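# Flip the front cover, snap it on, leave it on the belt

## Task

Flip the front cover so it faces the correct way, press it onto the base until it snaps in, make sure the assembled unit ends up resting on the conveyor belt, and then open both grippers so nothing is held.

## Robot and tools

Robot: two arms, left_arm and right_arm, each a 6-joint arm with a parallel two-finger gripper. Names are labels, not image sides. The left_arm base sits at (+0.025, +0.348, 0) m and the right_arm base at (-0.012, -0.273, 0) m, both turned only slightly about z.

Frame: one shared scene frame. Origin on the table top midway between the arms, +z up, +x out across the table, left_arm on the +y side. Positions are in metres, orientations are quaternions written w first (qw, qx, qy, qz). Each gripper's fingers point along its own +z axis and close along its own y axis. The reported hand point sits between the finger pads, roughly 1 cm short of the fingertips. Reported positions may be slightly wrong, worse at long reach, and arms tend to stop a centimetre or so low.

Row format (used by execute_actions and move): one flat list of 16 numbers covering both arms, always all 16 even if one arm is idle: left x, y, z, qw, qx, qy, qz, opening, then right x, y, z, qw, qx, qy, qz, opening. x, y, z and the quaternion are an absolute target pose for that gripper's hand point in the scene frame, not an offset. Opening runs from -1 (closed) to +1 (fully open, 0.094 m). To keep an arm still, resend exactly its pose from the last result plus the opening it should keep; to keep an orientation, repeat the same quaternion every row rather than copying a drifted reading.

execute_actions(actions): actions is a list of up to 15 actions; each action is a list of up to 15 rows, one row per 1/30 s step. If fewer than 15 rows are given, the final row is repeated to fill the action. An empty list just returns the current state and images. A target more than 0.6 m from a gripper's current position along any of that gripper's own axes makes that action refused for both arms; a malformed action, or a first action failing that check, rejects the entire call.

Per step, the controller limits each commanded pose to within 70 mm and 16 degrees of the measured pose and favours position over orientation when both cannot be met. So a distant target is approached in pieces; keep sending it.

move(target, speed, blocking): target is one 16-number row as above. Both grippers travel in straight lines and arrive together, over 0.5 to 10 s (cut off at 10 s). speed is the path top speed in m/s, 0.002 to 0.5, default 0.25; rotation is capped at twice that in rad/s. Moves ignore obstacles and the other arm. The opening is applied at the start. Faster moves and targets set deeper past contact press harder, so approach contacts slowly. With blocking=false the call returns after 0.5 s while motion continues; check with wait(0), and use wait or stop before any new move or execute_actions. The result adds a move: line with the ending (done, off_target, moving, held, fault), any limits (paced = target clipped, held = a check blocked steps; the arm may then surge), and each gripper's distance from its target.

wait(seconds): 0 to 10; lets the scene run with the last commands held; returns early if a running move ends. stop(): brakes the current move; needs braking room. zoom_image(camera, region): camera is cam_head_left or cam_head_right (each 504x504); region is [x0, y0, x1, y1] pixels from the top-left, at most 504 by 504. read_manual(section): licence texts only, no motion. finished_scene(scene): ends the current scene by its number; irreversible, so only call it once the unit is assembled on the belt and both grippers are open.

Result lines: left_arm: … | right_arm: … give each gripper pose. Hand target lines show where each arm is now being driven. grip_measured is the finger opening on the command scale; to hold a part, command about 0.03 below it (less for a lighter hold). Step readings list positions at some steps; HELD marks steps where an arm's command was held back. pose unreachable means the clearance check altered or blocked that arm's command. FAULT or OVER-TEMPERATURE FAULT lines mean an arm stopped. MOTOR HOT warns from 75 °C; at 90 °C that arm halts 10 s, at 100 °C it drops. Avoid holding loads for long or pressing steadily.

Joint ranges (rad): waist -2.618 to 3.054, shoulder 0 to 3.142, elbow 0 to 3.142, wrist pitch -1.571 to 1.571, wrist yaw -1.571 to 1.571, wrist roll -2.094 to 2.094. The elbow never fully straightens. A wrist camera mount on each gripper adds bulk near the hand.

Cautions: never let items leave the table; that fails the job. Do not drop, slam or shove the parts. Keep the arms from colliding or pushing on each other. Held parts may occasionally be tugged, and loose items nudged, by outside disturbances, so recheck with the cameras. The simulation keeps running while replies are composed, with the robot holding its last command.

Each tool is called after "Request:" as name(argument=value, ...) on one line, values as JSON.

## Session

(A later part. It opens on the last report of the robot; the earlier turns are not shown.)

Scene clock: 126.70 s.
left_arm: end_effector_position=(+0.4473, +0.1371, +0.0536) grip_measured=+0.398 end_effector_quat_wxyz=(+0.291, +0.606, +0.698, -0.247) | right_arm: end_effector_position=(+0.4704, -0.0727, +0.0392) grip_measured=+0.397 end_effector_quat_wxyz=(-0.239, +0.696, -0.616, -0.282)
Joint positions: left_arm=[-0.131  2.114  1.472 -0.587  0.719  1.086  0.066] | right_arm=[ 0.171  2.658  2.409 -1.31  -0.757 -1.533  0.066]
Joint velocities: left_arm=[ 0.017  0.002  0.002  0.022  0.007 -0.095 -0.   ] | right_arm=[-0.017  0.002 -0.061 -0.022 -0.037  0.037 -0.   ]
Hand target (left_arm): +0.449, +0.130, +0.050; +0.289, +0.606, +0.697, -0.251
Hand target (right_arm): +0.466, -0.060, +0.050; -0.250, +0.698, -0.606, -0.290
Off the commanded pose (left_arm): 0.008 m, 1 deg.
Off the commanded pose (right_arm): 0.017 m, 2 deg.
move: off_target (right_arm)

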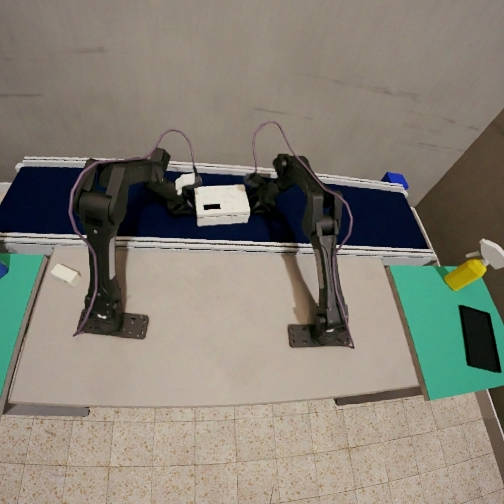

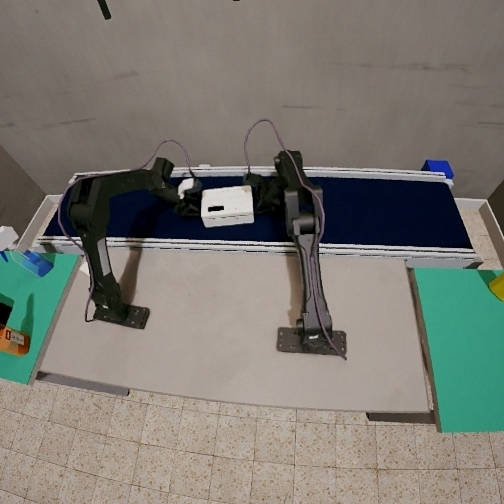

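Request:
execute_actions(actions=[[[0.447,0.122,0.05,0.289,0.606,0.697,-0.251,0.4, 0.468,-0.055,0.052,0.251,-0.697,0.606,0.289,0.4]],
[[0.44,0.118,0.05,0.285,0.618,0.686,-0.256,0.4, 0.456,-0.052,0.052,0.256,-0.686,0.618,0.285,0.4]],
[[0.432,0.118,0.05,0.28,0.63,0.675,-0.261,0.4, 0.443,-0.052,0.052,0.261,-0.675,0.63,0.28,0.4]],
[[0.423,0.118,0.05,0.276,0.642,0.664,-0.266,0.4, 0.429,-0.052,0.052,0.266,-0.664,0.642,0.276,0.4]],
[[0.412,0.118,0.05,0.271,0.653,0.653,-0.271,0.4, 0.414,-0.052,0.052,0.271,-0.653,0.653,0.271,0.4]],
[[0.40,0.118,0.05,0.271,0.653,0.653,-0.271,0.4, 0.40,-0.052,0.052,0.271,-0.653,0.653,0.271,0.4]],
[[0.40,0.118,0.05,0.271,0.653,0.653,-0.271,0.4, 0.40,-0.052,0.052,0.271,-0.653,0.653,0.271,0.4]]])

Request:
zoom_image(camera="cam_head_left", region=[150, 150, 300, 250])

Request:
zoom_image(camera="cam_head_right", region=[150, 150, 300, 250])

Scene clock: 139.20 s.
left_arm: end_effector_position=(+0.4189, +0.1312, +0.0547) grip_measured=+0.398 end_effector_quat_wxyz=(+0.284, +0.647, +0.662, -0.249) | right_arm: end_effector_position=(+0.4025, -0.0784, +0.0333) grip_measured=+0.397 end_effector_quat_wxyz=(-0.232, +0.653, -0.677, -0.249)
Joint positions: left_arm=[-0.156  2.06   1.402 -0.618  0.727  1.197  0.066] | right_arm=[ 0.204  2.217  1.614 -0.826 -0.682 -1.295  0.066]
Joint velocities: left_arm=[-0.017  0.007  0.002  0.022 -0.022  0.007 -0.   ] | right_arm=[-0.012 -0.012 -0.017 -0.037 -0.007 -0.081  0.001]
Hand target (left_arm): +0.400, +0.119, +0.050; +0.271, +0.653, +0.653, -0.271
Hand target (right_arm): +0.399, -0.053, +0.052; -0.267, +0.655, -0.652, -0.273
Off the commanded pose (left_arm): 0.024 m, 3 deg.
Off the commanded pose (right_arm): 0.032 m, 6 deg.
Step readings (end_effector_position; steps 1 to 15: 1st action; 16 to 30: 2nd action; 31 to 45: 3rd action; 46 to 60: 4th action; 61 to 75: 5th action; 76 to 90: 6th action; 91 to 105: 7th action):
0: left_arm (+0.4474, +0.1371, +0.0536) | right_arm (+0.4704, -0.0727, +0.0390)
1: left_arm (+0.4474, +0.1364, +0.0536) | right_arm (+0.4703, -0.0724, +0.0390)
2: left_arm (+0.4474, +0.1363, +0.0532) | right_arm (+0.4702, -0.0725, +0.0387)
4: left_arm (+0.4475, +0.1359, +0.0532) | right_arm (+0.4703, -0.0729, +0.0383)
8: left_arm (+0.4476, +0.1358, +0.0531) | right_arm (+0.4704, -0.0732, +0.0380)
15: left_arm (+0.4476, +0.1359, +0.0531) | right_arm (+0.4704, -0.0733, +0.0379)
16: left_arm (+0.4474, +0.1356, +0.0531) | right_arm (+0.4694, -0.0732, +0.0376)
17: left_arm (+0.4472, +0.1351, +0.0531) | right_arm (+0.4661, -0.0742, +0.0367)
19: left_arm (+0.4462, +0.1335, +0.0530) | right_arm (+0.4616, -0.0763, +0.0363)
23: left_arm (+0.4455, +0.1320, +0.0530) | right_arm (+0.4602, -0.0779, +0.0367)
30: left_arm (+0.4455, +0.1320, +0.0530) | right_arm (+0.4602, -0.0781, +0.0367)
31: left_arm (+0.4454, +0.1320, +0.0531) | right_arm (+0.4590, -0.0781, +0.0360)
32: left_arm (+0.4453, +0.1319, +0.0531) | right_arm (+0.4550, -0.0786, +0.0353)
34: left_arm (+0.4440, +0.1315, +0.0532) | right_arm (+0.4485, -0.0794, +0.0352)
38: left_arm (+0.4433, +0.1312, +0.0533) | right_arm (+0.4466, -0.0797, +0.0355)
45: left_arm (+0.4433, +0.1311, +0.0533) | right_arm (+0.4465, -0.0798, +0.0354)
46: left_arm (+0.4431, +0.1310, +0.0534) | right_arm (+0.4456, -0.0800, +0.0349)
47: left_arm (+0.4429, +0.1308, +0.0536) | right_arm (+0.4417, -0.0804, +0.0345)
49: left_arm (+0.4408, +0.1303, +0.0535) | right_arm (+0.4348, -0.0808, +0.0344)
53: left_arm (+0.4397, +0.1301, +0.0535) | right_arm (+0.4327, -0.0809, +0.0347)
60: left_arm (+0.4397, +0.1300, +0.0536) | right_arm (+0.4327, -0.0811, +0.0346)
61: left_arm (+0.4397, +0.1299, +0.0545) | right_arm (+0.4316, -0.0811, +0.0341)
62: left_arm (+0.4389, +0.1298, +0.0550) | right_arm (+0.4274, -0.0809, +0.0340)
64: left_arm (+0.4355, +0.1298, +0.0547) | right_arm (+0.4197, -0.0807, +0.0338)
68: left_arm (+0.4330, +0.1301, +0.0549) | right_arm (+0.4163, -0.0799, +0.0338)
75: left_arm (+0.4330, +0.1301, +0.0549) | right_arm (+0.4162, -0.0800, +0.0338)
76: left_arm (+0.4320, +0.1302, +0.0550) | right_arm (+0.4153, -0.0802, +0.0337)
77: left_arm (+0.4288, +0.1306, +0.0550) | right_arm (+0.4126, -0.0798, +0.0338)
79: left_arm (+0.4218, +0.1307, +0.0548) | right_arm (+0.4053, -0.0789, +0.0334)
83: left_arm (+0.4189, +0.1312, +0.0547) | right_arm (+0.4026, -0.0784, +0.0334)
90: left_arm (+0.4189, +0.1312, +0.0547) | right_arm (+0.4025, -0.0784, +0.0333)
91: left_arm (+0.4189, +0.1312, +0.0547) | right_arm (+0.4025, -0.0784, +0.0333)
92: left_arm (+0.4189, +0.1312, +0.0547) | right_arm (+0.4025, -0.0784, +0.0333)
94: left_arm (+0.4189, +0.1312, +0.0547) | right_arm (+0.4025, -0.0784, +0.0333)
98: left_arm (+0.4189, +0.1312, +0.0547) | right_arm (+0.4025, -0.0784, +0.0333)
105: end_effector_position above

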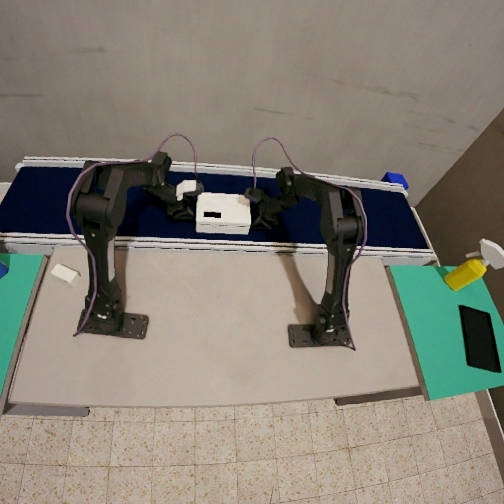

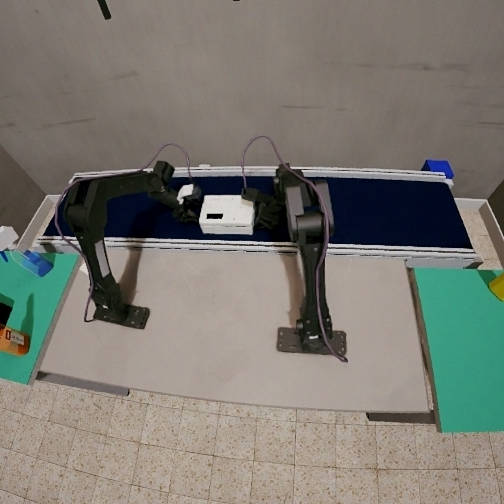

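Region (150, 150, 300, 250) of cam_head_left's 504x504 image, scaled by 3.360, with more detail than that image has.

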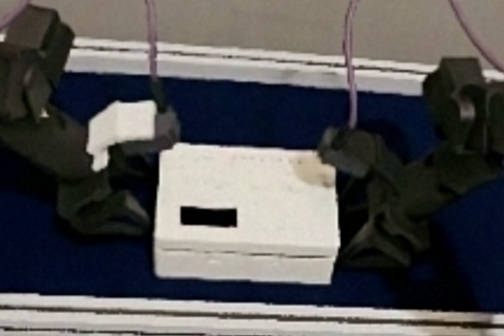

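Region (150, 150, 300, 250) of cam_head_right's 504x504 image, scaled by 3.360, with more detail than that image has.

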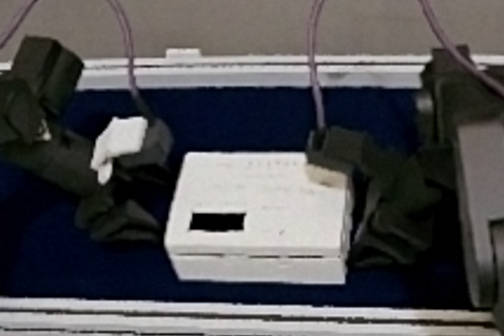

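Request:
move(target=[0.415,0.155,0.068,0.271,0.653,0.653,-0.271,0.4, 0.415,-0.10,0.072,0.271,-0.653,0.653,0.271,0.4], speed=0.04)

Request:
zoom_image(camera="cam_head_left", region=[150, 150, 300, 250])

Request:
zoom_image(camera="cam_head_right", region=[150, 150, 300, 250])

Scene clock: 150.93 s.
left_arm: end_effector_position=(+0.4134, +0.1560, +0.0634) grip_measured=+0.398 end_effector_quat_wxyz=(+0.268, +0.654, +0.658, -0.261) | right_arm: end_effector_position=(+0.4109, -0.1005, +0.0602) grip_measured=+0.397 end_effector_quat_wxyz=(-0.260, +0.653, -0.659, -0.268)
Joint positions: left_arm=[-0.096  2.06   1.452 -0.78   0.748  1.315  0.066] | right_arm=[ 0.128  2.217  1.693 -0.95  -0.761 -1.411  0.066]
Joint velocities: left_arm=[ 0.007  0.002 -0.027 -0.037  0.081  0.037 -0.   ] | right_arm=[-0.002  0.002 -0.017 -0.066 -0.051  0.022  0.   ]
Hand target (left_arm): +0.415, +0.155, +0.068; +0.272, +0.653, +0.653, -0.271
Hand target (right_arm): +0.415, -0.100, +0.072; -0.272, +0.653, -0.653, -0.271
Off the commanded pose (left_arm): 0.005 m, 1 deg.
Off the commanded pose (right_arm): 0.013 m, 1 deg.
move: off_target (right_arm)

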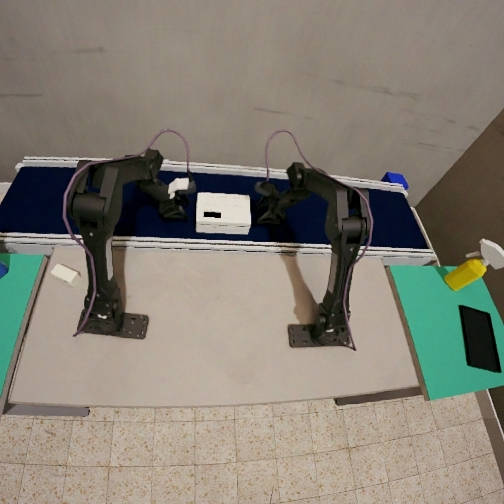

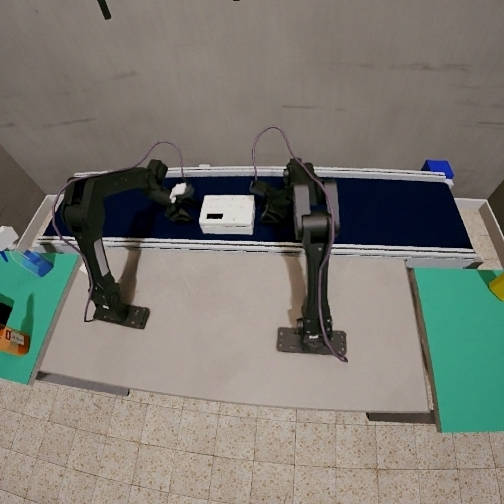

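Region (150, 150, 300, 250) of cam_head_left's 504x504 image, scaled by 3.360, with more detail than that image has.

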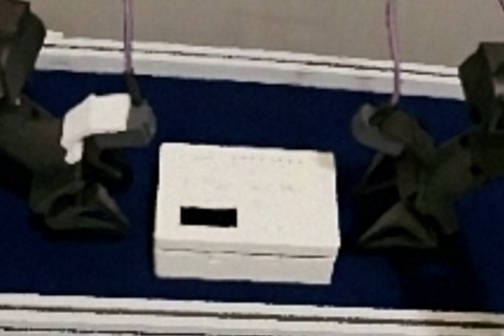

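Region (150, 150, 300, 250) of cam_head_right's 504x504 image, scaled by 3.360, with more detail than that image has.

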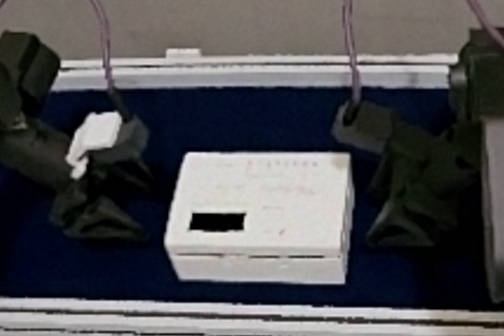

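Request:
move(target=[0.42,0.15,0.12,0.271,0.653,0.653,-0.271,0.4, 0.42,-0.10,0.125,0.271,-0.653,0.653,0.271,0.4], speed=0.08)

Request:
move(target=[0.42,0.105,0.115,0.271,0.653,0.653,-0.271,0.4, 0.42,-0.05,0.12,0.271,-0.653,0.653,0.271,0.4], speed=0.08)

Request:
move(target=[0.42,0.105,0.07,0.271,0.653,0.653,-0.271,0.4, 0.42,-0.05,0.07,0.271,-0.653,0.653,0.271,0.4], speed=0.015)

Request:
zoom_image(camera="cam_head_left", region=[150, 150, 300, 250])

Request:
zoom_image(camera="cam_head_right", region=[150, 150, 300, 250])

Scene clock: 163.67 s.
left_arm: end_effector_position=(+0.4216, +0.1545, +0.1042) grip_measured=+0.398 end_effector_quat_wxyz=(+0.261, +0.653, +0.660, -0.265) | right_arm: end_effector_position=(+0.4179, -0.0996, +0.1088) grip_measured=+0.397 end_effector_quat_wxyz=(-0.256, +0.653, -0.659, -0.271)
Joint positions: left_arm=[-0.096  2.06   1.623 -0.97   0.747  1.317  0.066] | right_arm=[ 0.128  2.217  1.89  -1.158 -0.761 -1.414  0.066]
Joint velocities: left_arm=[-0.002  0.007 -0.007  0.007 -0.037  0.022 -0.   ] | right_arm=[-0.007 -0.007 -0.027 -0.066  0.037 -0.007 -0.   ]
Hand target (left_arm): +0.421, +0.150, +0.120; +0.271, +0.653, +0.653, -0.271
Hand target (right_arm): +0.421, -0.100, +0.125; -0.271, +0.653, -0.653, -0.271
Off the commanded pose (left_arm): 0.017 m, 2 deg.
Off the commanded pose (right_arm): 0.016 m, 2 deg.
move: off_target (left_arm, right_arm)

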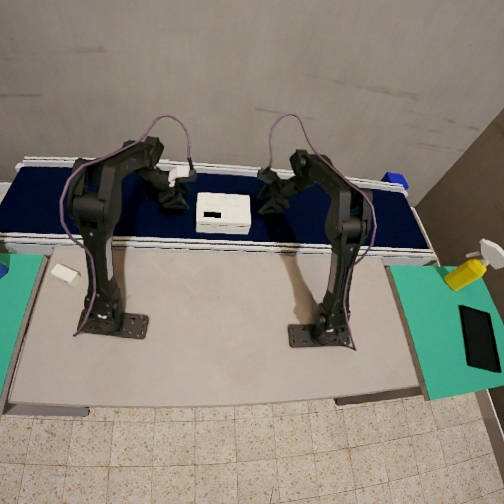

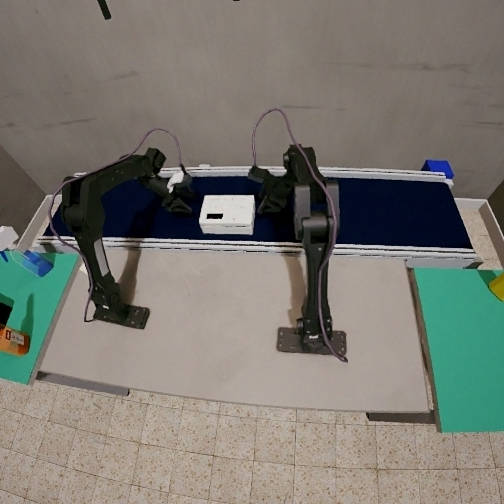

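Scene clock: 164.70 s.
left_arm: end_effector_position=(+0.4141, +0.1082, +0.1071) grip_measured=+0.398 end_effector_quat_wxyz=(+0.260, +0.654, +0.655, -0.275) | right_arm: end_effector_position=(+0.4158, -0.0538, +0.1102) grip_measured=+0.397 end_effector_quat_wxyz=(-0.256, +0.653, -0.658, -0.275)
Joint positions: left_arm=[-0.205  2.06   1.623 -0.886  0.743  1.185  0.066] | right_arm=[ 0.23   2.217  1.89  -1.068 -0.754 -1.278  0.066]
Joint velocities: left_arm=[-0.032  0.002  0.007 -0.051  0.037  0.007 -0.   ] | right_arm=[ 0.002 -0.007 -0.007 -0.022  0.022  0.051  0.   ]
Hand target (left_arm): +0.420, +0.105, +0.115; +0.271, +0.653, +0.653, -0.271
Hand target (right_arm): +0.420, -0.050, +0.120; -0.270, +0.653, -0.653, -0.271
Off the commanded pose (left_arm): 0.010 m, 1 deg.
Off the commanded pose (right_arm): 0.011 m, 2 deg.
move: off_target (right_arm)

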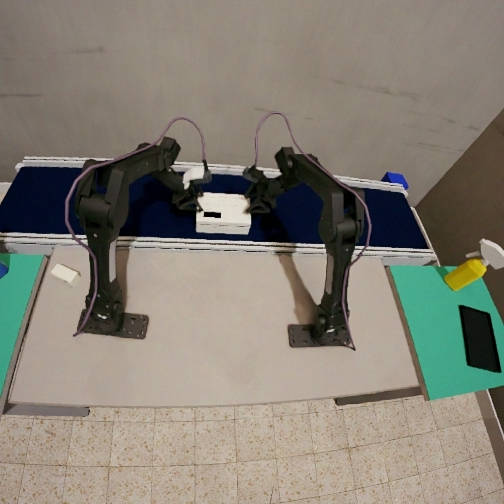

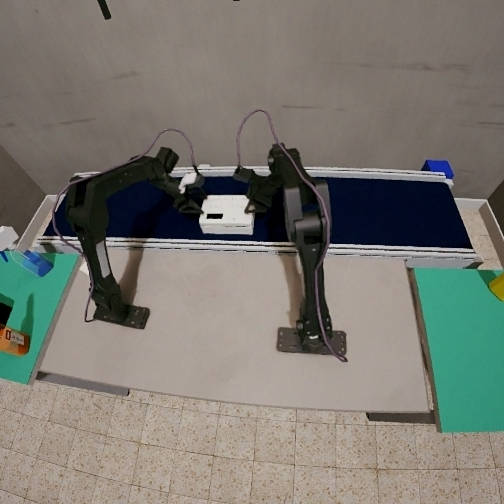

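Scene clock: 167.63 s.
left_arm: end_effector_position=(+0.4269, +0.1043, +0.0891) grip_measured=+0.398 end_effector_quat_wxyz=(+0.293, +0.661, +0.641, -0.257) | right_arm: end_effector_position=(+0.4259, -0.0504, +0.0870) grip_measured=+0.397 end_effector_quat_wxyz=(-0.288, +0.659, -0.645, -0.260)
Joint positions: left_arm=[-0.205  2.073  1.55  -0.72   0.744  1.185  0.066] | right_arm=[ 0.23   2.217  1.779 -0.881 -0.763 -1.277  0.066]
Joint velocities: left_arm=[-0.012 -0.027  0.002  0.022  0.037 -0.022  0.001] | right_arm=[-0.007 -0.027  0.002  0.066 -0.066  0.022 -0.   ]
Hand target (left_arm): +0.419, +0.105, +0.070; +0.271, +0.653, +0.653, -0.271
Hand target (right_arm): +0.419, -0.050, +0.070; -0.271, +0.653, -0.653, -0.271
Off the commanded pose (left_arm): 0.020 m, 3 deg.
Off the commanded pose (right_arm): 0.018 m, 3 deg.
move: off_target (left_arm, right_arm)

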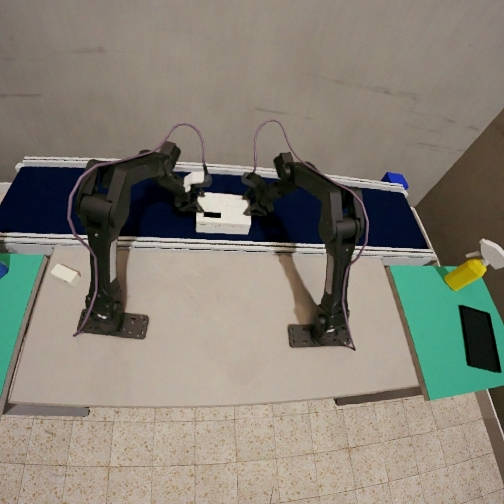

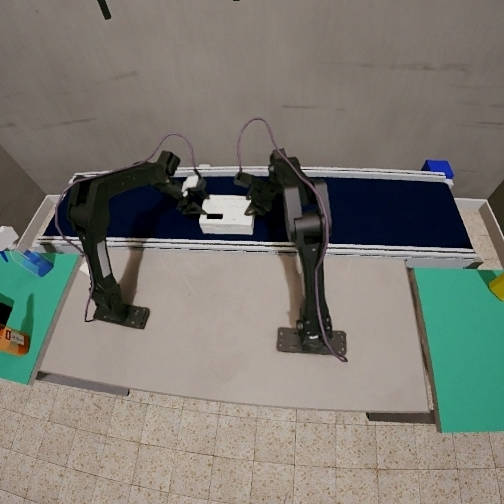

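Region (150, 150, 300, 250) of cam_head_left's 504x504 image, scaled by 3.360, with more detail than that image has.

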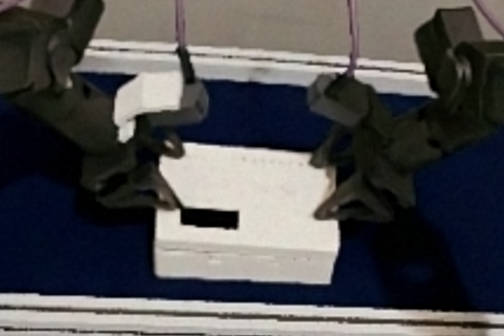

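Region (150, 150, 300, 250) of cam_head_right's 504x504 image, scaled by 3.360, with more detail than that image has.

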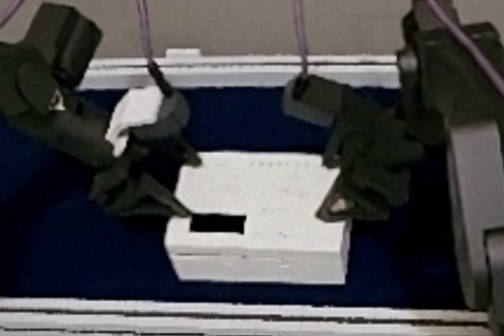

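Request:
move(target=[0.415,0.15,0.11,0.271,0.653,0.653,-0.271,0.4, 0.415,-0.098,0.11,0.271,-0.653,0.653,0.271,0.4], speed=0.06)

Request:
move(target=[0.412,0.15,0.068,0.271,0.653,0.653,-0.271,0.4, 0.412,-0.098,0.07,0.271,-0.653,0.653,0.271,0.4], speed=0.04)

Scene clock: 174.87 s.
left_arm: end_effector_position=(+0.4107, +0.1511, +0.0916) grip_measured=+0.398 end_effector_quat_wxyz=(+0.254, +0.649, +0.663, -0.274) | right_arm: end_effector_position=(+0.4074, -0.0978, +0.0834) grip_measured=+0.397 end_effector_quat_wxyz=(-0.247, +0.646, -0.664, -0.284)
Joint positions: left_arm=[-0.106  2.046  1.55  -0.92   0.754  1.3    0.066] | right_arm=[ 0.132  2.213  1.779 -1.076 -0.771 -1.402  0.066]
Joint velocities: left_arm=[ 0.007  0.012  0.007 -0.081 -0.081 -0.066  0.   ] | right_arm=[ 0.012 -0.002  0.007 -0.037  0.095  0.022  0.   ]
Hand target (left_arm): +0.415, +0.150, +0.110; +0.272, +0.653, +0.653, -0.271
Hand target (right_arm): +0.414, -0.098, +0.110; -0.272, +0.653, -0.653, -0.271
Off the commanded pose (left_arm): 0.019 m, 2 deg.
Off the commanded pose (right_arm): 0.028 m, 3 deg.
move: off_target (left_arm, right_arm)

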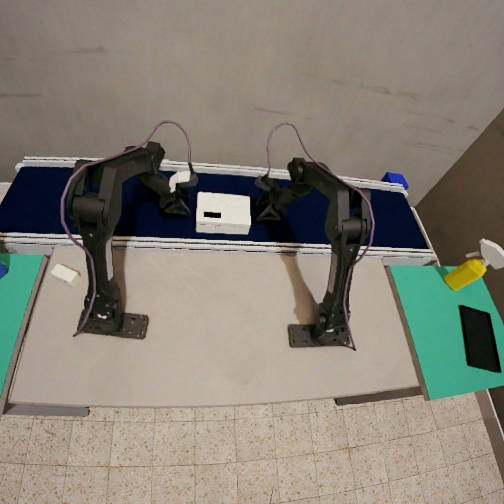

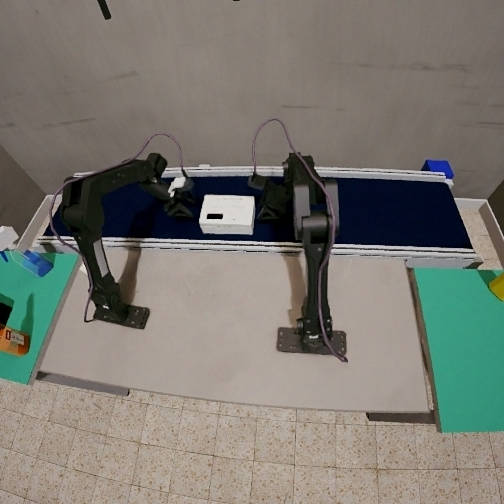

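Scene clock: 176.07 s.
left_arm: end_effector_position=(+0.4159, +0.1503, +0.0760) grip_measured=+0.398 end_effector_quat_wxyz=(+0.275, +0.655, +0.655, -0.260) | right_arm: end_effector_position=(+0.4143, -0.0977, +0.0693) grip_measured=+0.397 end_effector_quat_wxyz=(-0.265, +0.654, -0.656, -0.267)
Joint positions: left_arm=[-0.106  2.046  1.478 -0.796  0.753  1.3    0.066] | right_arm=[ 0.132  2.213  1.721 -0.967 -0.764 -1.406  0.066]
Joint velocities: left_arm=[-0.007 -0.002  0.002  0.007 -0.051 -0.007  0.   ] | right_arm=[-0.002 -0.017 -0.002 -0.007  0.066  0.037  0.001]
Hand target (left_arm): +0.412, +0.150, +0.068; +0.271, +0.653, +0.653, -0.271
Hand target (right_arm): +0.412, -0.098, +0.070; -0.271, +0.653, -0.653, -0.271
Off the commanded pose (left_arm): 0.009 m, 1 deg.
Off the commanded pose (right_arm): 0.002 m, 1 deg.
move: done

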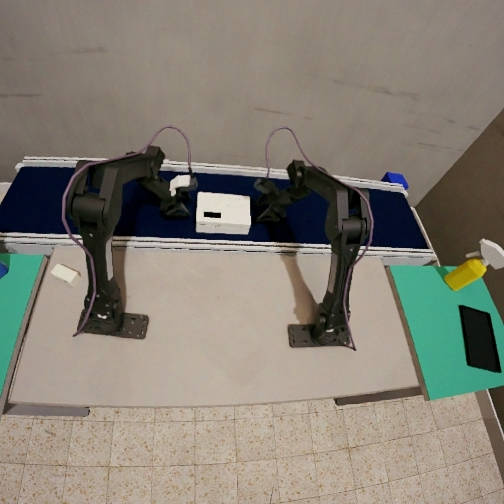

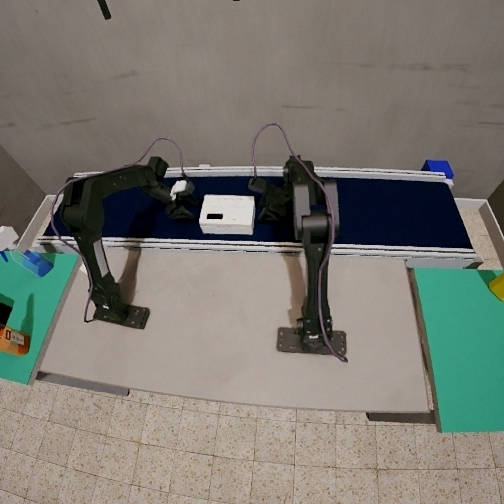

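Request:
move(target=[0.413,0.11,0.066,0.271,0.653,0.653,-0.271,0.4, 0.413,-0.058,0.076,0.271,-0.653,0.653,0.271,0.4], speed=0.02)

Request:
execute_actions(actions=[[[0.413,0.11,0.078,0.271,0.653,0.653,-0.271,0.4, 0.413,-0.058,0.084,0.271,-0.653,0.653,0.271,0.4]],
[[0.413,0.11,0.09,0.271,0.653,0.653,-0.271,0.4, 0.413,-0.058,0.094,0.271,-0.653,0.653,0.271,0.4]],
[[0.413,0.11,0.10,0.271,0.653,0.653,-0.271,0.4, 0.413,-0.058,0.104,0.271,-0.653,0.653,0.271,0.4]],
[[0.413,0.11,0.11,0.271,0.653,0.653,-0.271,0.4, 0.413,-0.058,0.114,0.271,-0.653,0.653,0.271,0.4]],
[[0.413,0.11,0.12,0.271,0.653,0.653,-0.271,0.4, 0.413,-0.058,0.124,0.271,-0.653,0.653,0.271,0.4]]])

Request:
zoom_image(camera="cam_head_left", region=[150, 150, 300, 250])

Scene clock: 188.70 s.
left_arm: end_effector_position=(+0.4158, +0.1301, +0.0746) grip_measured=+0.398 end_effector_quat_wxyz=(+0.268, +0.650, +0.664, -0.254) | right_arm: end_effector_position=(+0.4147, -0.0811, +0.0642) grip_measured=+0.397 end_effector_quat_wxyz=(-0.248, +0.649, -0.672, -0.255)
Joint positions: left_arm=[-0.163  2.046  1.478 -0.744  0.72   1.206  0.066] | right_arm=[ 0.184  2.213  1.721 -0.926 -0.713 -1.311  0.066]
Joint velocities: left_arm=[-0.007 -0.002  0.012 -0.066 -0.066  0.022  0.   ] | right_arm=[ 0.002  0.002  0.007 -0.007 -0.051  0.037  0.   ]
Hand target (left_arm): +0.412, +0.111, +0.066; +0.270, +0.654, +0.653, -0.271
Hand target (right_arm): +0.412, -0.059, +0.076; -0.269, +0.654, -0.653, -0.272
Off the commanded pose (left_arm): 0.022 m, 2 deg.
Off the commanded pose (right_arm): 0.026 m, 4 deg.
move: off_target (left_arm, right_arm)

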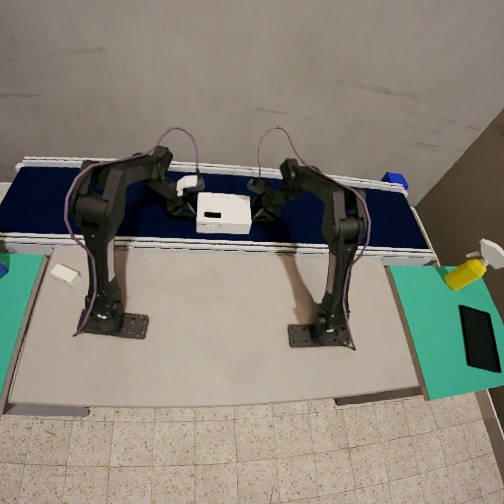

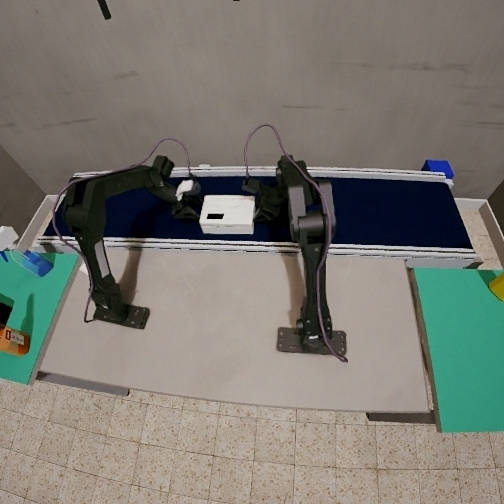

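Scene clock: 191.20 s.
left_arm: end_effector_position=(+0.4165, +0.1299, +0.0957) grip_measured=+0.398 end_effector_quat_wxyz=(+0.246, +0.652, +0.673, -0.248) | right_arm: end_effector_position=(+0.4150, -0.0819, +0.0910) grip_measured=+0.397 end_effector_quat_wxyz=(-0.235, +0.651, -0.677, -0.249)
Joint positions: left_arm=[-0.174  2.046  1.588 -0.887  0.684  1.201  0.066] | right_arm=[ 0.19   2.202  1.824 -1.054 -0.687 -1.307  0.066]
Joint velocities: left_arm=[-0.022 -0.007  0.002  0.007  0.007  0.022  0.   ] | right_arm=[-0.007  0.002 -0.002 -0.007 -0.007 -0.051 -0.   ]
Hand target (left_arm): +0.413, +0.111, +0.120; +0.271, +0.654, +0.653, -0.271
Hand target (right_arm): +0.412, -0.059, +0.124; -0.270, +0.654, -0.653, -0.271
Off the commanded pose (left_arm): 0.032 m, 4 deg.
Off the commanded pose (right_arm): 0.041 m, 6 deg.
Step readings (end_effector_position; steps 1 to 15: 1st action; 16 to 30: 2nd action; 31 to 45: 3rd action; 46 to 60: 4th action; 61 to 75: 5th action):
0: left_arm (+0.4158, +0.1301, +0.0746) | right_arm (+0.4147, -0.0811, +0.0642)
1: left_arm (+0.4157, +0.1300, +0.0745) | right_arm (+0.4147, -0.0811, +0.0642)
2: left_arm (+0.4157, +0.1300, +0.0745) | right_arm (+0.4147, -0.0812, +0.0642)
4: left_arm (+0.4157, +0.1300, +0.0745) | right_arm (+0.4147, -0.0812, +0.0642)
8: left_arm (+0.4156, +0.1301, +0.0745) | right_arm (+0.4146, -0.0811, +0.0641)
15: left_arm (+0.4156, +0.1301, +0.0744) | right_arm (+0.4146, -0.0811, +0.0641)
16: left_arm (+0.4160, +0.1302, +0.0755) | right_arm (+0.4146, -0.0812, +0.0645)
17: left_arm (+0.4161, +0.1301, +0.0758) | right_arm (+0.4146, -0.0812, +0.0647)
19: left_arm (+0.4163, +0.1297, +0.0766) | right_arm (+0.4144, -0.0815, +0.0646)
23: left_arm (+0.4163, +0.1297, +0.0769) | right_arm (+0.4143, -0.0816, +0.0646)
30: left_arm (+0.4161, +0.1296, +0.0769) | right_arm (+0.4139, -0.0815, +0.0646)
31: left_arm (+0.4160, +0.1297, +0.0777) | right_arm (+0.4139, -0.0814, +0.0655)
32: left_arm (+0.4158, +0.1296, +0.0786) | right_arm (+0.4137, -0.0815, +0.0663)
34: left_arm (+0.4164, +0.1294, +0.0810) | right_arm (+0.4142, -0.0816, +0.0685)
38: left_arm (+0.4164, +0.1294, +0.0827) | right_arm (+0.4141, -0.0817, +0.0705)
45: left_arm (+0.4159, +0.1295, +0.0827) | right_arm (+0.4139, -0.0818, +0.0709)
46: left_arm (+0.4158, +0.1296, +0.0836) | right_arm (+0.4139, -0.0818, +0.0720)
47: left_arm (+0.4156, +0.1295, +0.0846) | right_arm (+0.4138, -0.0816, +0.0731)
49: left_arm (+0.4165, +0.1294, +0.0873) | right_arm (+0.4144, -0.0816, +0.0769)
53: left_arm (+0.4165, +0.1298, +0.0887) | right_arm (+0.4155, -0.0816, +0.0831)
60: left_arm (+0.4154, +0.1300, +0.0884) | right_arm (+0.4148, -0.0817, +0.0839)
61: left_arm (+0.4154, +0.1301, +0.0894) | right_arm (+0.4145, -0.0816, +0.0848)
62: left_arm (+0.4154, +0.1301, +0.0905) | right_arm (+0.4143, -0.0816, +0.0859)
64: left_arm (+0.4165, +0.1298, +0.0938) | right_arm (+0.4150, -0.0815, +0.0888)
68: left_arm (+0.4171, +0.1297, +0.0959) | right_arm (+0.4154, -0.0818, +0.0909)
75: end_effector_position above

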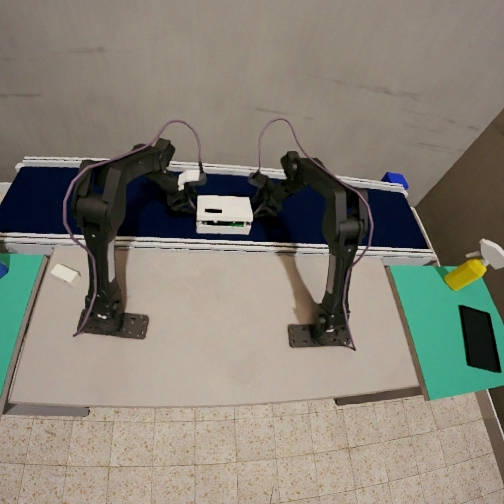

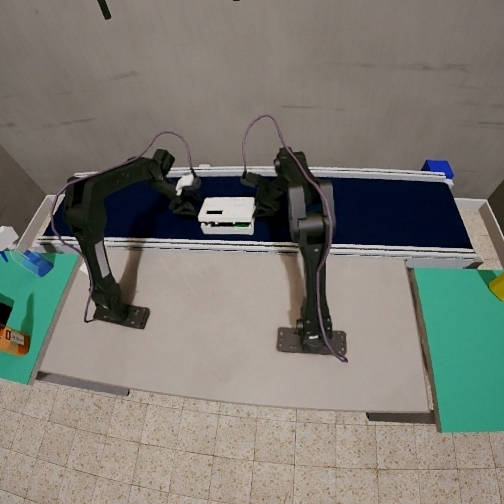

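Region (150, 150, 300, 250) of cam_head_left's 504x504 image, scaled by 3.360, with more detail than that image has.

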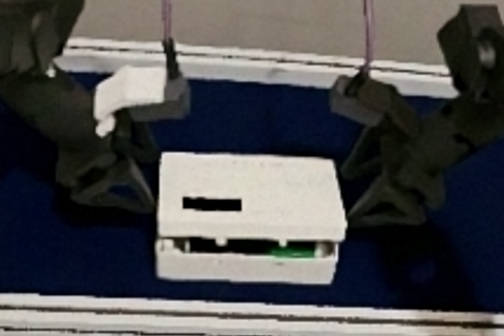

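Request:
execute_actions(actions=[[[0.413,0.11,0.10,0.271,0.653,0.653,-0.271,0.4, 0.413,-0.058,0.10,0.271,-0.653,0.653,0.271,0.4]],
[[0.413,0.11,0.085,0.271,0.653,0.653,-0.271,0.4, 0.413,-0.058,0.085,0.271,-0.653,0.653,0.271,0.4]],
[[0.413,0.11,0.075,0.271,0.653,0.653,-0.271,0.4, 0.413,-0.058,0.075,0.271,-0.653,0.653,0.271,0.4]],
[[0.413,0.115,0.066,0.271,0.653,0.653,-0.271,0.4, 0.413,-0.063,0.068,0.271,-0.653,0.653,0.271,0.4]],
[[0.413,0.135,0.064,0.261,0.675,0.63,-0.28,0.4, 0.413,-0.085,0.070,0.261,-0.675,0.63,0.28,0.4]],
[[0.413,0.145,0.064,0.261,0.675,0.63,-0.28,0.4, 0.413,-0.095,0.070,0.261,-0.675,0.63,0.28,0.4]]])

Request:
zoom_image(camera="cam_head_left", region=[150, 150, 300, 250])

Scene clock: 204.23 s.
left_arm: end_effector_position=(+0.4122, +0.1471, +0.0607) grip_measured=+0.398 end_effector_quat_wxyz=(+0.259, +0.676, +0.635, -0.268) | right_arm: end_effector_position=(+0.4096, -0.0964, +0.0669) grip_measured=+0.397 end_effector_quat_wxyz=(-0.257, +0.677, -0.634, -0.272)
Joint positions: left_arm=[-0.115  2.103  1.511 -0.838  0.753  1.38   0.066] | right_arm=[ 0.137  2.241  1.761 -1.032 -0.764 -1.491  0.066]
Joint velocities: left_arm=[ 0.012 -0.017 -0.017 -0.022 -0.037  0.007 -0.001] | right_arm=[ 0.007 -0.002  0.007 -0.066  0.007 -0.022 -0.001]
Hand target (left_arm): +0.413, +0.145, +0.064; +0.262, +0.675, +0.631, -0.280
Hand target (right_arm): +0.413, -0.095, +0.070; -0.262, +0.675, -0.630, -0.280
Off the commanded pose (left_arm): 0.004 m, 2 deg.
Off the commanded pose (right_arm): 0.005 m, 1 deg.
Step readings (end_effector_position; steps 1 to 15: 1st action; 16 to 30: 2nd action; 31 to 45: 3rd action; 46 to 60: 4th action; 61 to 75: 5th action; 76 to 90: 6th action):
0: left_arm (+0.4165, +0.1299, +0.0957) | right_arm (+0.4150, -0.0819, +0.0911)
1: left_arm (+0.4169, +0.1298, +0.0956) | right_arm (+0.4156, -0.0818, +0.0909)
2: left_arm (+0.4173, +0.1297, +0.0952) | right_arm (+0.4162, -0.0817, +0.0904)
4: left_arm (+0.4172, +0.1297, +0.0940) | right_arm (+0.4167, -0.0818, +0.0891)
8: left_arm (+0.4172, +0.1297, +0.0931) | right_arm (+0.4168, -0.0818, +0.0881)
15: left_arm (+0.4177, +0.1297, +0.0932) | right_arm (+0.4176, -0.0817, +0.0882)
16: left_arm (+0.4178, +0.1296, +0.0918) | right_arm (+0.4177, -0.0817, +0.0865)
17: left_arm (+0.4178, +0.1296, +0.0901) | right_arm (+0.4179, -0.0817, +0.0847)
19: left_arm (+0.4161, +0.1300, +0.0855) | right_arm (+0.4163, -0.0818, +0.0801)
23: left_arm (+0.4154, +0.1296, +0.0829) | right_arm (+0.4159, -0.0817, +0.0773)
30: left_arm (+0.4165, +0.1296, +0.0830) | right_arm (+0.4175, -0.0816, +0.0774)
31: left_arm (+0.4166, +0.1296, +0.0822) | right_arm (+0.4176, -0.0815, +0.0766)
32: left_arm (+0.4167, +0.1296, +0.0812) | right_arm (+0.4178, -0.0815, +0.0756)
34: left_arm (+0.4160, +0.1298, +0.0787) | right_arm (+0.4172, -0.0816, +0.0729)
38: left_arm (+0.4163, +0.1297, +0.0784) | right_arm (+0.4176, -0.0814, +0.0727)
45: left_arm (+0.4164, +0.1297, +0.0784) | right_arm (+0.4176, -0.0814, +0.0727)
46: left_arm (+0.4164, +0.1299, +0.0776) | right_arm (+0.4176, -0.0815, +0.0721)
47: left_arm (+0.4165, +0.1300, +0.0769) | right_arm (+0.4176, -0.0815, +0.0716)
49: left_arm (+0.4165, +0.1300, +0.0743) | right_arm (+0.4178, -0.0815, +0.0704)
53: left_arm (+0.4168, +0.1300, +0.0717) | right_arm (+0.4178, -0.0814, +0.0698)
60: left_arm (+0.4168, +0.1300, +0.0716) | right_arm (+0.4178, -0.0814, +0.0698)
61: left_arm (+0.4167, +0.1311, +0.0711) | right_arm (+0.4173, -0.0824, +0.0704)
62: left_arm (+0.4164, +0.1318, +0.0708) | right_arm (+0.4157, -0.0827, +0.0708)
64: left_arm (+0.4160, +0.1356, +0.0664) | right_arm (+0.4142, -0.0851, +0.0699)
68: left_arm (+0.4124, +0.1399, +0.0569) | right_arm (+0.4137, -0.0879, +0.0658)
75: left_arm (+0.4133, +0.1383, +0.0605) | right_arm (+0.4112, -0.0871, +0.0665)
76: left_arm (+0.4135, +0.1386, +0.0610) | right_arm (+0.4111, -0.0876, +0.0669)
77: left_arm (+0.4133, +0.1395, +0.0612) | right_arm (+0.4107, -0.0885, +0.0670)
79: left_arm (+0.4133, +0.1429, +0.0611) | right_arm (+0.4106, -0.0919, +0.0669)
83: left_arm (+0.4134, +0.1469, +0.0608) | right_arm (+0.4107, -0.0963, +0.0668)
90: end_effector_position above

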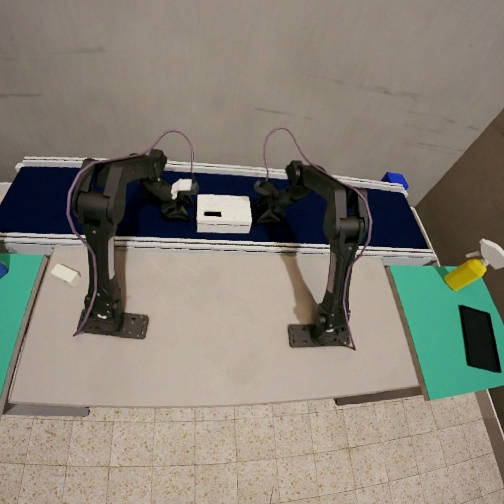

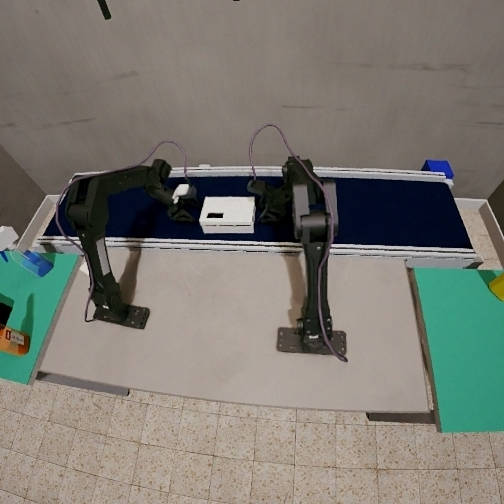

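Region (150, 150, 300, 250) of cam_head_left's 504x504 image, scaled by 3.360, with more detail than that image has.

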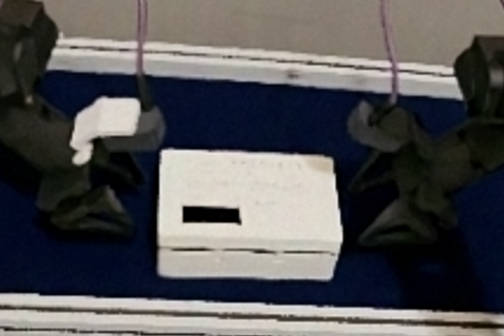

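Request:
execute_actions(actions=[[[0.413,0.147,0.085,0.261,0.675,0.63,-0.28,0.4, 0.415,-0.097,0.085,0.261,-0.675,0.63,0.28,0.4]],
[[0.413,0.147,0.085,0.261,0.675,0.63,-0.28,0.4, 0.415,-0.097,0.085,0.261,-0.675,0.63,0.28,0.4]]])

Scene clock: 208.90 s.
left_arm: end_effector_position=(+0.4108, +0.1470, +0.0730) grip_measured=+0.398 end_effector_quat_wxyz=(+0.250, +0.676, +0.636, -0.276) | right_arm: end_effector_position=(+0.4116, -0.0959, +0.0802) grip_measured=+0.397 end_effector_quat_wxyz=(-0.255, +0.679, -0.632, -0.274)
Joint positions: left_arm=[-0.115  2.103  1.564 -0.919  0.756  1.389  0.066] | right_arm=[ 0.137  2.246  1.821 -1.098 -0.766 -1.501  0.066]
Joint velocities: left_arm=[-0.002 -0.007 -0.007 -0.022 -0.022 -0.007 -0.001] | right_arm=[-0.007 -0.002 -0.012  0.007  0.037 -0.037 -0.001]
Hand target (left_arm): +0.413, +0.147, +0.085; +0.261, +0.675, +0.630, -0.280
Hand target (right_arm): +0.415, -0.097, +0.085; -0.262, +0.675, -0.630, -0.280
Off the commanded pose (left_arm): 0.012 m, 2 deg.
Off the commanded pose (right_arm): 0.006 m, 1 deg.
Step readings (end_effector_position; steps 1 to 15: 1st action; 16 to 30: 2nd action):
0: left_arm (+0.4119, +0.1471, +0.0608) | right_arm (+0.4093, -0.0965, +0.0669)
1: left_arm (+0.4114, +0.1472, +0.0622) | right_arm (+0.4093, -0.0965, +0.0682)
2: left_arm (+0.4111, +0.1472, +0.0641) | right_arm (+0.4099, -0.0964, +0.0700)
4: left_arm (+0.4134, +0.1466, +0.0695) | right_arm (+0.4128, -0.0960, +0.0754)
8: left_arm (+0.4149, +0.1462, +0.0736) | right_arm (+0.4151, -0.0955, +0.0804)
15: left_arm (+0.4116, +0.1468, +0.0731) | right_arm (+0.4123, -0.0959, +0.0803)
16: left_arm (+0.4114, +0.1469, +0.0731) | right_arm (+0.4121, -0.0959, +0.0803)
17: left_arm (+0.4113, +0.1469, +0.0731) | right_arm (+0.4121, -0.0959, +0.0803)
19: left_arm (+0.4111, +0.1469, +0.0731) | right_arm (+0.4118, -0.0959, +0.0803)
23: left_arm (+0.4109, +0.1470, +0.0731) | right_arm (+0.4117, -0.0959, +0.0802)
30: end_effector_position above

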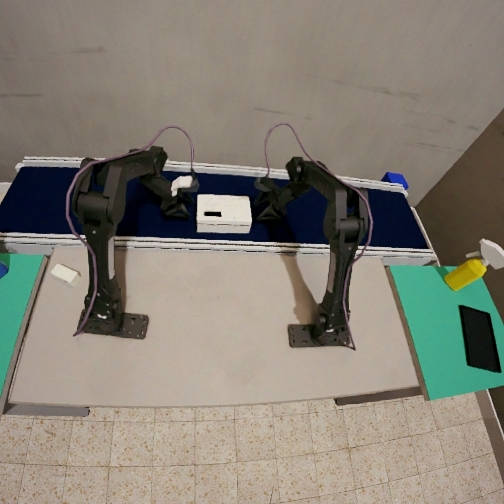

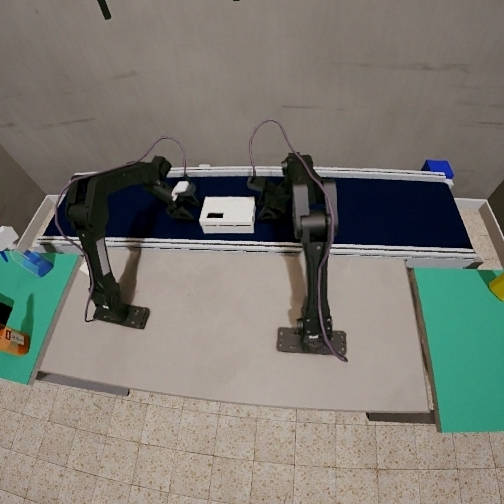

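Request:
execute_actions(actions=[[[0.413,0.14,0.078,0.261,0.675,0.63,-0.28,0.4, 0.413,-0.092,0.070,0.261,-0.675,0.63,0.28,0.4]],
[[0.413,0.13,0.078,0.261,0.675,0.63,-0.28,0.4, 0.413,-0.082,0.072,0.261,-0.675,0.63,0.28,0.4]],
[[0.413,0.12,0.078,0.261,0.675,0.63,-0.28,0.4, 0.413,-0.072,0.076,0.261,-0.675,0.63,0.28,0.4]],
[[0.413,0.108,0.08,0.261,0.675,0.63,-0.28,0.4, 0.413,-0.06,0.08,0.261,-0.675,0.63,0.28,0.4]],
[[0.413,0.108,0.09,0.261,0.675,0.63,-0.28,0.4, 0.413,-0.06,0.092,0.261,-0.675,0.63,0.28,0.4]],
[[0.413,0.108,0.10,0.261,0.675,0.63,-0.28,0.4, 0.413,-0.06,0.103,0.261,-0.675,0.63,0.28,0.4]],
[[0.413,0.108,0.11,0.261,0.675,0.63,-0.28,0.4, 0.413,-0.06,0.114,0.261,-0.675,0.63,0.28,0.4]],
[[0.413,0.108,0.12,0.261,0.675,0.63,-0.28,0.4, 0.413,-0.06,0.124,0.261,-0.675,0.63,0.28,0.4]]])

Request:
zoom_image(camera="cam_head_left", region=[150, 150, 300, 250])

Scene clock: 223.20 s.
left_arm: end_effector_position=(+0.4159, +0.1271, +0.0959) grip_measured=+0.399 end_effector_quat_wxyz=(+0.233, +0.671, +0.654, -0.260) | right_arm: end_effector_position=(+0.4166, -0.0805, +0.1009) grip_measured=+0.397 end_effector_quat_wxyz=(-0.237, +0.675, -0.650, -0.258)
Joint positions: left_arm=[-0.176  2.097  1.67  -0.979  0.698  1.278  0.066] | right_arm=[ 0.186  2.246  1.928 -1.16  -0.71  -1.404  0.066]
Joint velocities: left_arm=[ 0.007 -0.012 -0.012 -0.022 -0.022 -0.022  0.001] | right_arm=[ 0.012 -0.002 -0.007 -0.051 -0.051  0.066  0.   ]
Hand target (left_arm): +0.413, +0.109, +0.120; +0.261, +0.676, +0.630, -0.280
Hand target (right_arm): +0.413, -0.061, +0.124; -0.261, +0.676, -0.630, -0.280
Off the commanded pose (left_arm): 0.031 m, 5 deg.
Off the commanded pose (right_arm): 0.031 m, 4 deg.
Step readings (end_effector_position; steps 1 to 15: 1st action; 16 to 30: 2nd action; 31 to 45: 3rd action; 46 to 60: 4th action; 61 to 75: 5th action; 76 to 90: 6th action; 91 to 105: 7th action; 106 to 120: 8th action):
0: left_arm (+0.4108, +0.1470, +0.0730) | right_arm (+0.4116, -0.0959, +0.0802)
1: left_arm (+0.4109, +0.1470, +0.0731) | right_arm (+0.4121, -0.0959, +0.0803)
2: left_arm (+0.4112, +0.1469, +0.0731) | right_arm (+0.4133, -0.0957, +0.0803)
4: left_arm (+0.4118, +0.1468, +0.0732) | right_arm (+0.4153, -0.0955, +0.0805)
8: left_arm (+0.4123, +0.1467, +0.0732) | right_arm (+0.4172, -0.0953, +0.0806)
15: left_arm (+0.4126, +0.1466, +0.0733) | right_arm (+0.4183, -0.0951, +0.0807)
16: left_arm (+0.4127, +0.1458, +0.0733) | right_arm (+0.4183, -0.0944, +0.0807)
17: left_arm (+0.4127, +0.1442, +0.0734) | right_arm (+0.4184, -0.0934, +0.0807)
19: left_arm (+0.4115, +0.1393, +0.0736) | right_arm (+0.4179, -0.0900, +0.0808)
23: left_arm (+0.4098, +0.1338, +0.0737) | right_arm (+0.4169, -0.0853, +0.0809)
30: left_arm (+0.4105, +0.1336, +0.0739) | right_arm (+0.4174, -0.0850, +0.0810)
31: left_arm (+0.4105, +0.1329, +0.0739) | right_arm (+0.4173, -0.0844, +0.0809)
32: left_arm (+0.4108, +0.1321, +0.0740) | right_arm (+0.4172, -0.0833, +0.0810)
34: left_arm (+0.4109, +0.1302, +0.0736) | right_arm (+0.4162, -0.0806, +0.0806)
38: left_arm (+0.4114, +0.1303, +0.0734) | right_arm (+0.4163, -0.0806, +0.0805)
45: left_arm (+0.4115, +0.1303, +0.0734) | right_arm (+0.4163, -0.0806, +0.0805)
46: left_arm (+0.4113, +0.1294, +0.0732) | right_arm (+0.4160, -0.0797, +0.0803)
47: left_arm (+0.4116, +0.1293, +0.0724) | right_arm (+0.4159, -0.0797, +0.0799)
49: left_arm (+0.4122, +0.1293, +0.0715) | right_arm (+0.4158, -0.0795, +0.0796)
53: left_arm (+0.4126, +0.1292, +0.0703) | right_arm (+0.4161, -0.0794, +0.0797)
60: left_arm (+0.4128, +0.1293, +0.0700) | right_arm (+0.4162, -0.0794, +0.0797)
61: left_arm (+0.4131, +0.1291, +0.0708) | right_arm (+0.4164, -0.0794, +0.0803)
62: left_arm (+0.4138, +0.1292, +0.0713) | right_arm (+0.4164, -0.0790, +0.0806)
64: left_arm (+0.4145, +0.1293, +0.0721) | right_arm (+0.4164, -0.0789, +0.0804)
68: left_arm (+0.4146, +0.1295, +0.0720) | right_arm (+0.4165, -0.0788, +0.0804)
75: left_arm (+0.4147, +0.1294, +0.0721) | right_arm (+0.4165, -0.0787, +0.0804)
76: left_arm (+0.4147, +0.1294, +0.0730) | right_arm (+0.4166, -0.0788, +0.0816)
77: left_arm (+0.4151, +0.1291, +0.0742) | right_arm (+0.4163, -0.0786, +0.0823)
79: left_arm (+0.4161, +0.1287, +0.0772) | right_arm (+0.4162, -0.0789, +0.0835)
83: left_arm (+0.4160, +0.1283, +0.0789) | right_arm (+0.4164, -0.0793, +0.0843)
90: left_arm (+0.4150, +0.1281, +0.0787) | right_arm (+0.4153, -0.0795, +0.0841)
91: left_arm (+0.4149, +0.1281, +0.0796) | right_arm (+0.4152, -0.0795, +0.0853)
92: left_arm (+0.4147, +0.1280, +0.0807) | right_arm (+0.4151, -0.0796, +0.0865)
94: left_arm (+0.4155, +0.1278, +0.0837) | right_arm (+0.4161, -0.0796, +0.0899)
98: left_arm (+0.4157, +0.1278, +0.0855) | right_arm (+0.4168, -0.0798, +0.0927)
105: left_arm (+0.4146, +0.1276, +0.0854) | right_arm (+0.4158, -0.0800, +0.0927)
106: left_arm (+0.4143, +0.1275, +0.0864) | right_arm (+0.4156, -0.0800, +0.0938)
107: left_arm (+0.4142, +0.1273, +0.0875) | right_arm (+0.4154, -0.0800, +0.0949)
109: left_arm (+0.4152, +0.1271, +0.0912) | right_arm (+0.4166, -0.0799, +0.0984)
113: left_arm (+0.4165, +0.1269, +0.0957) | right_arm (+0.4177, -0.0803, +0.1009)
120: end_effector_position above

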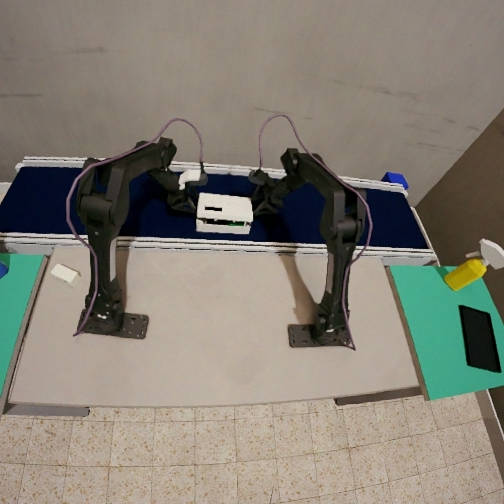

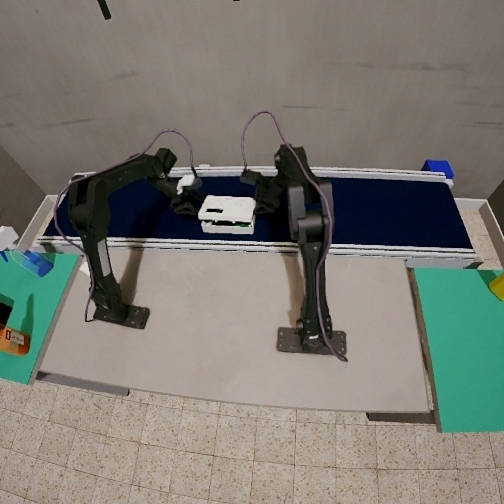

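Region (150, 150, 300, 250) of cam_head_left's 504x504 image, scaled by 3.360, with more detail than that image has.

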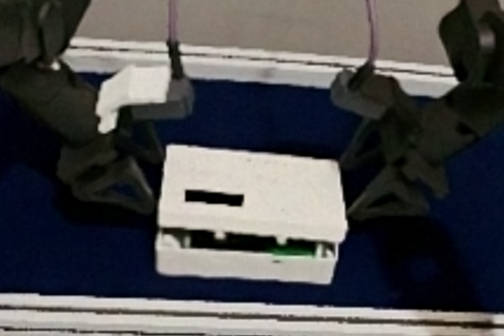

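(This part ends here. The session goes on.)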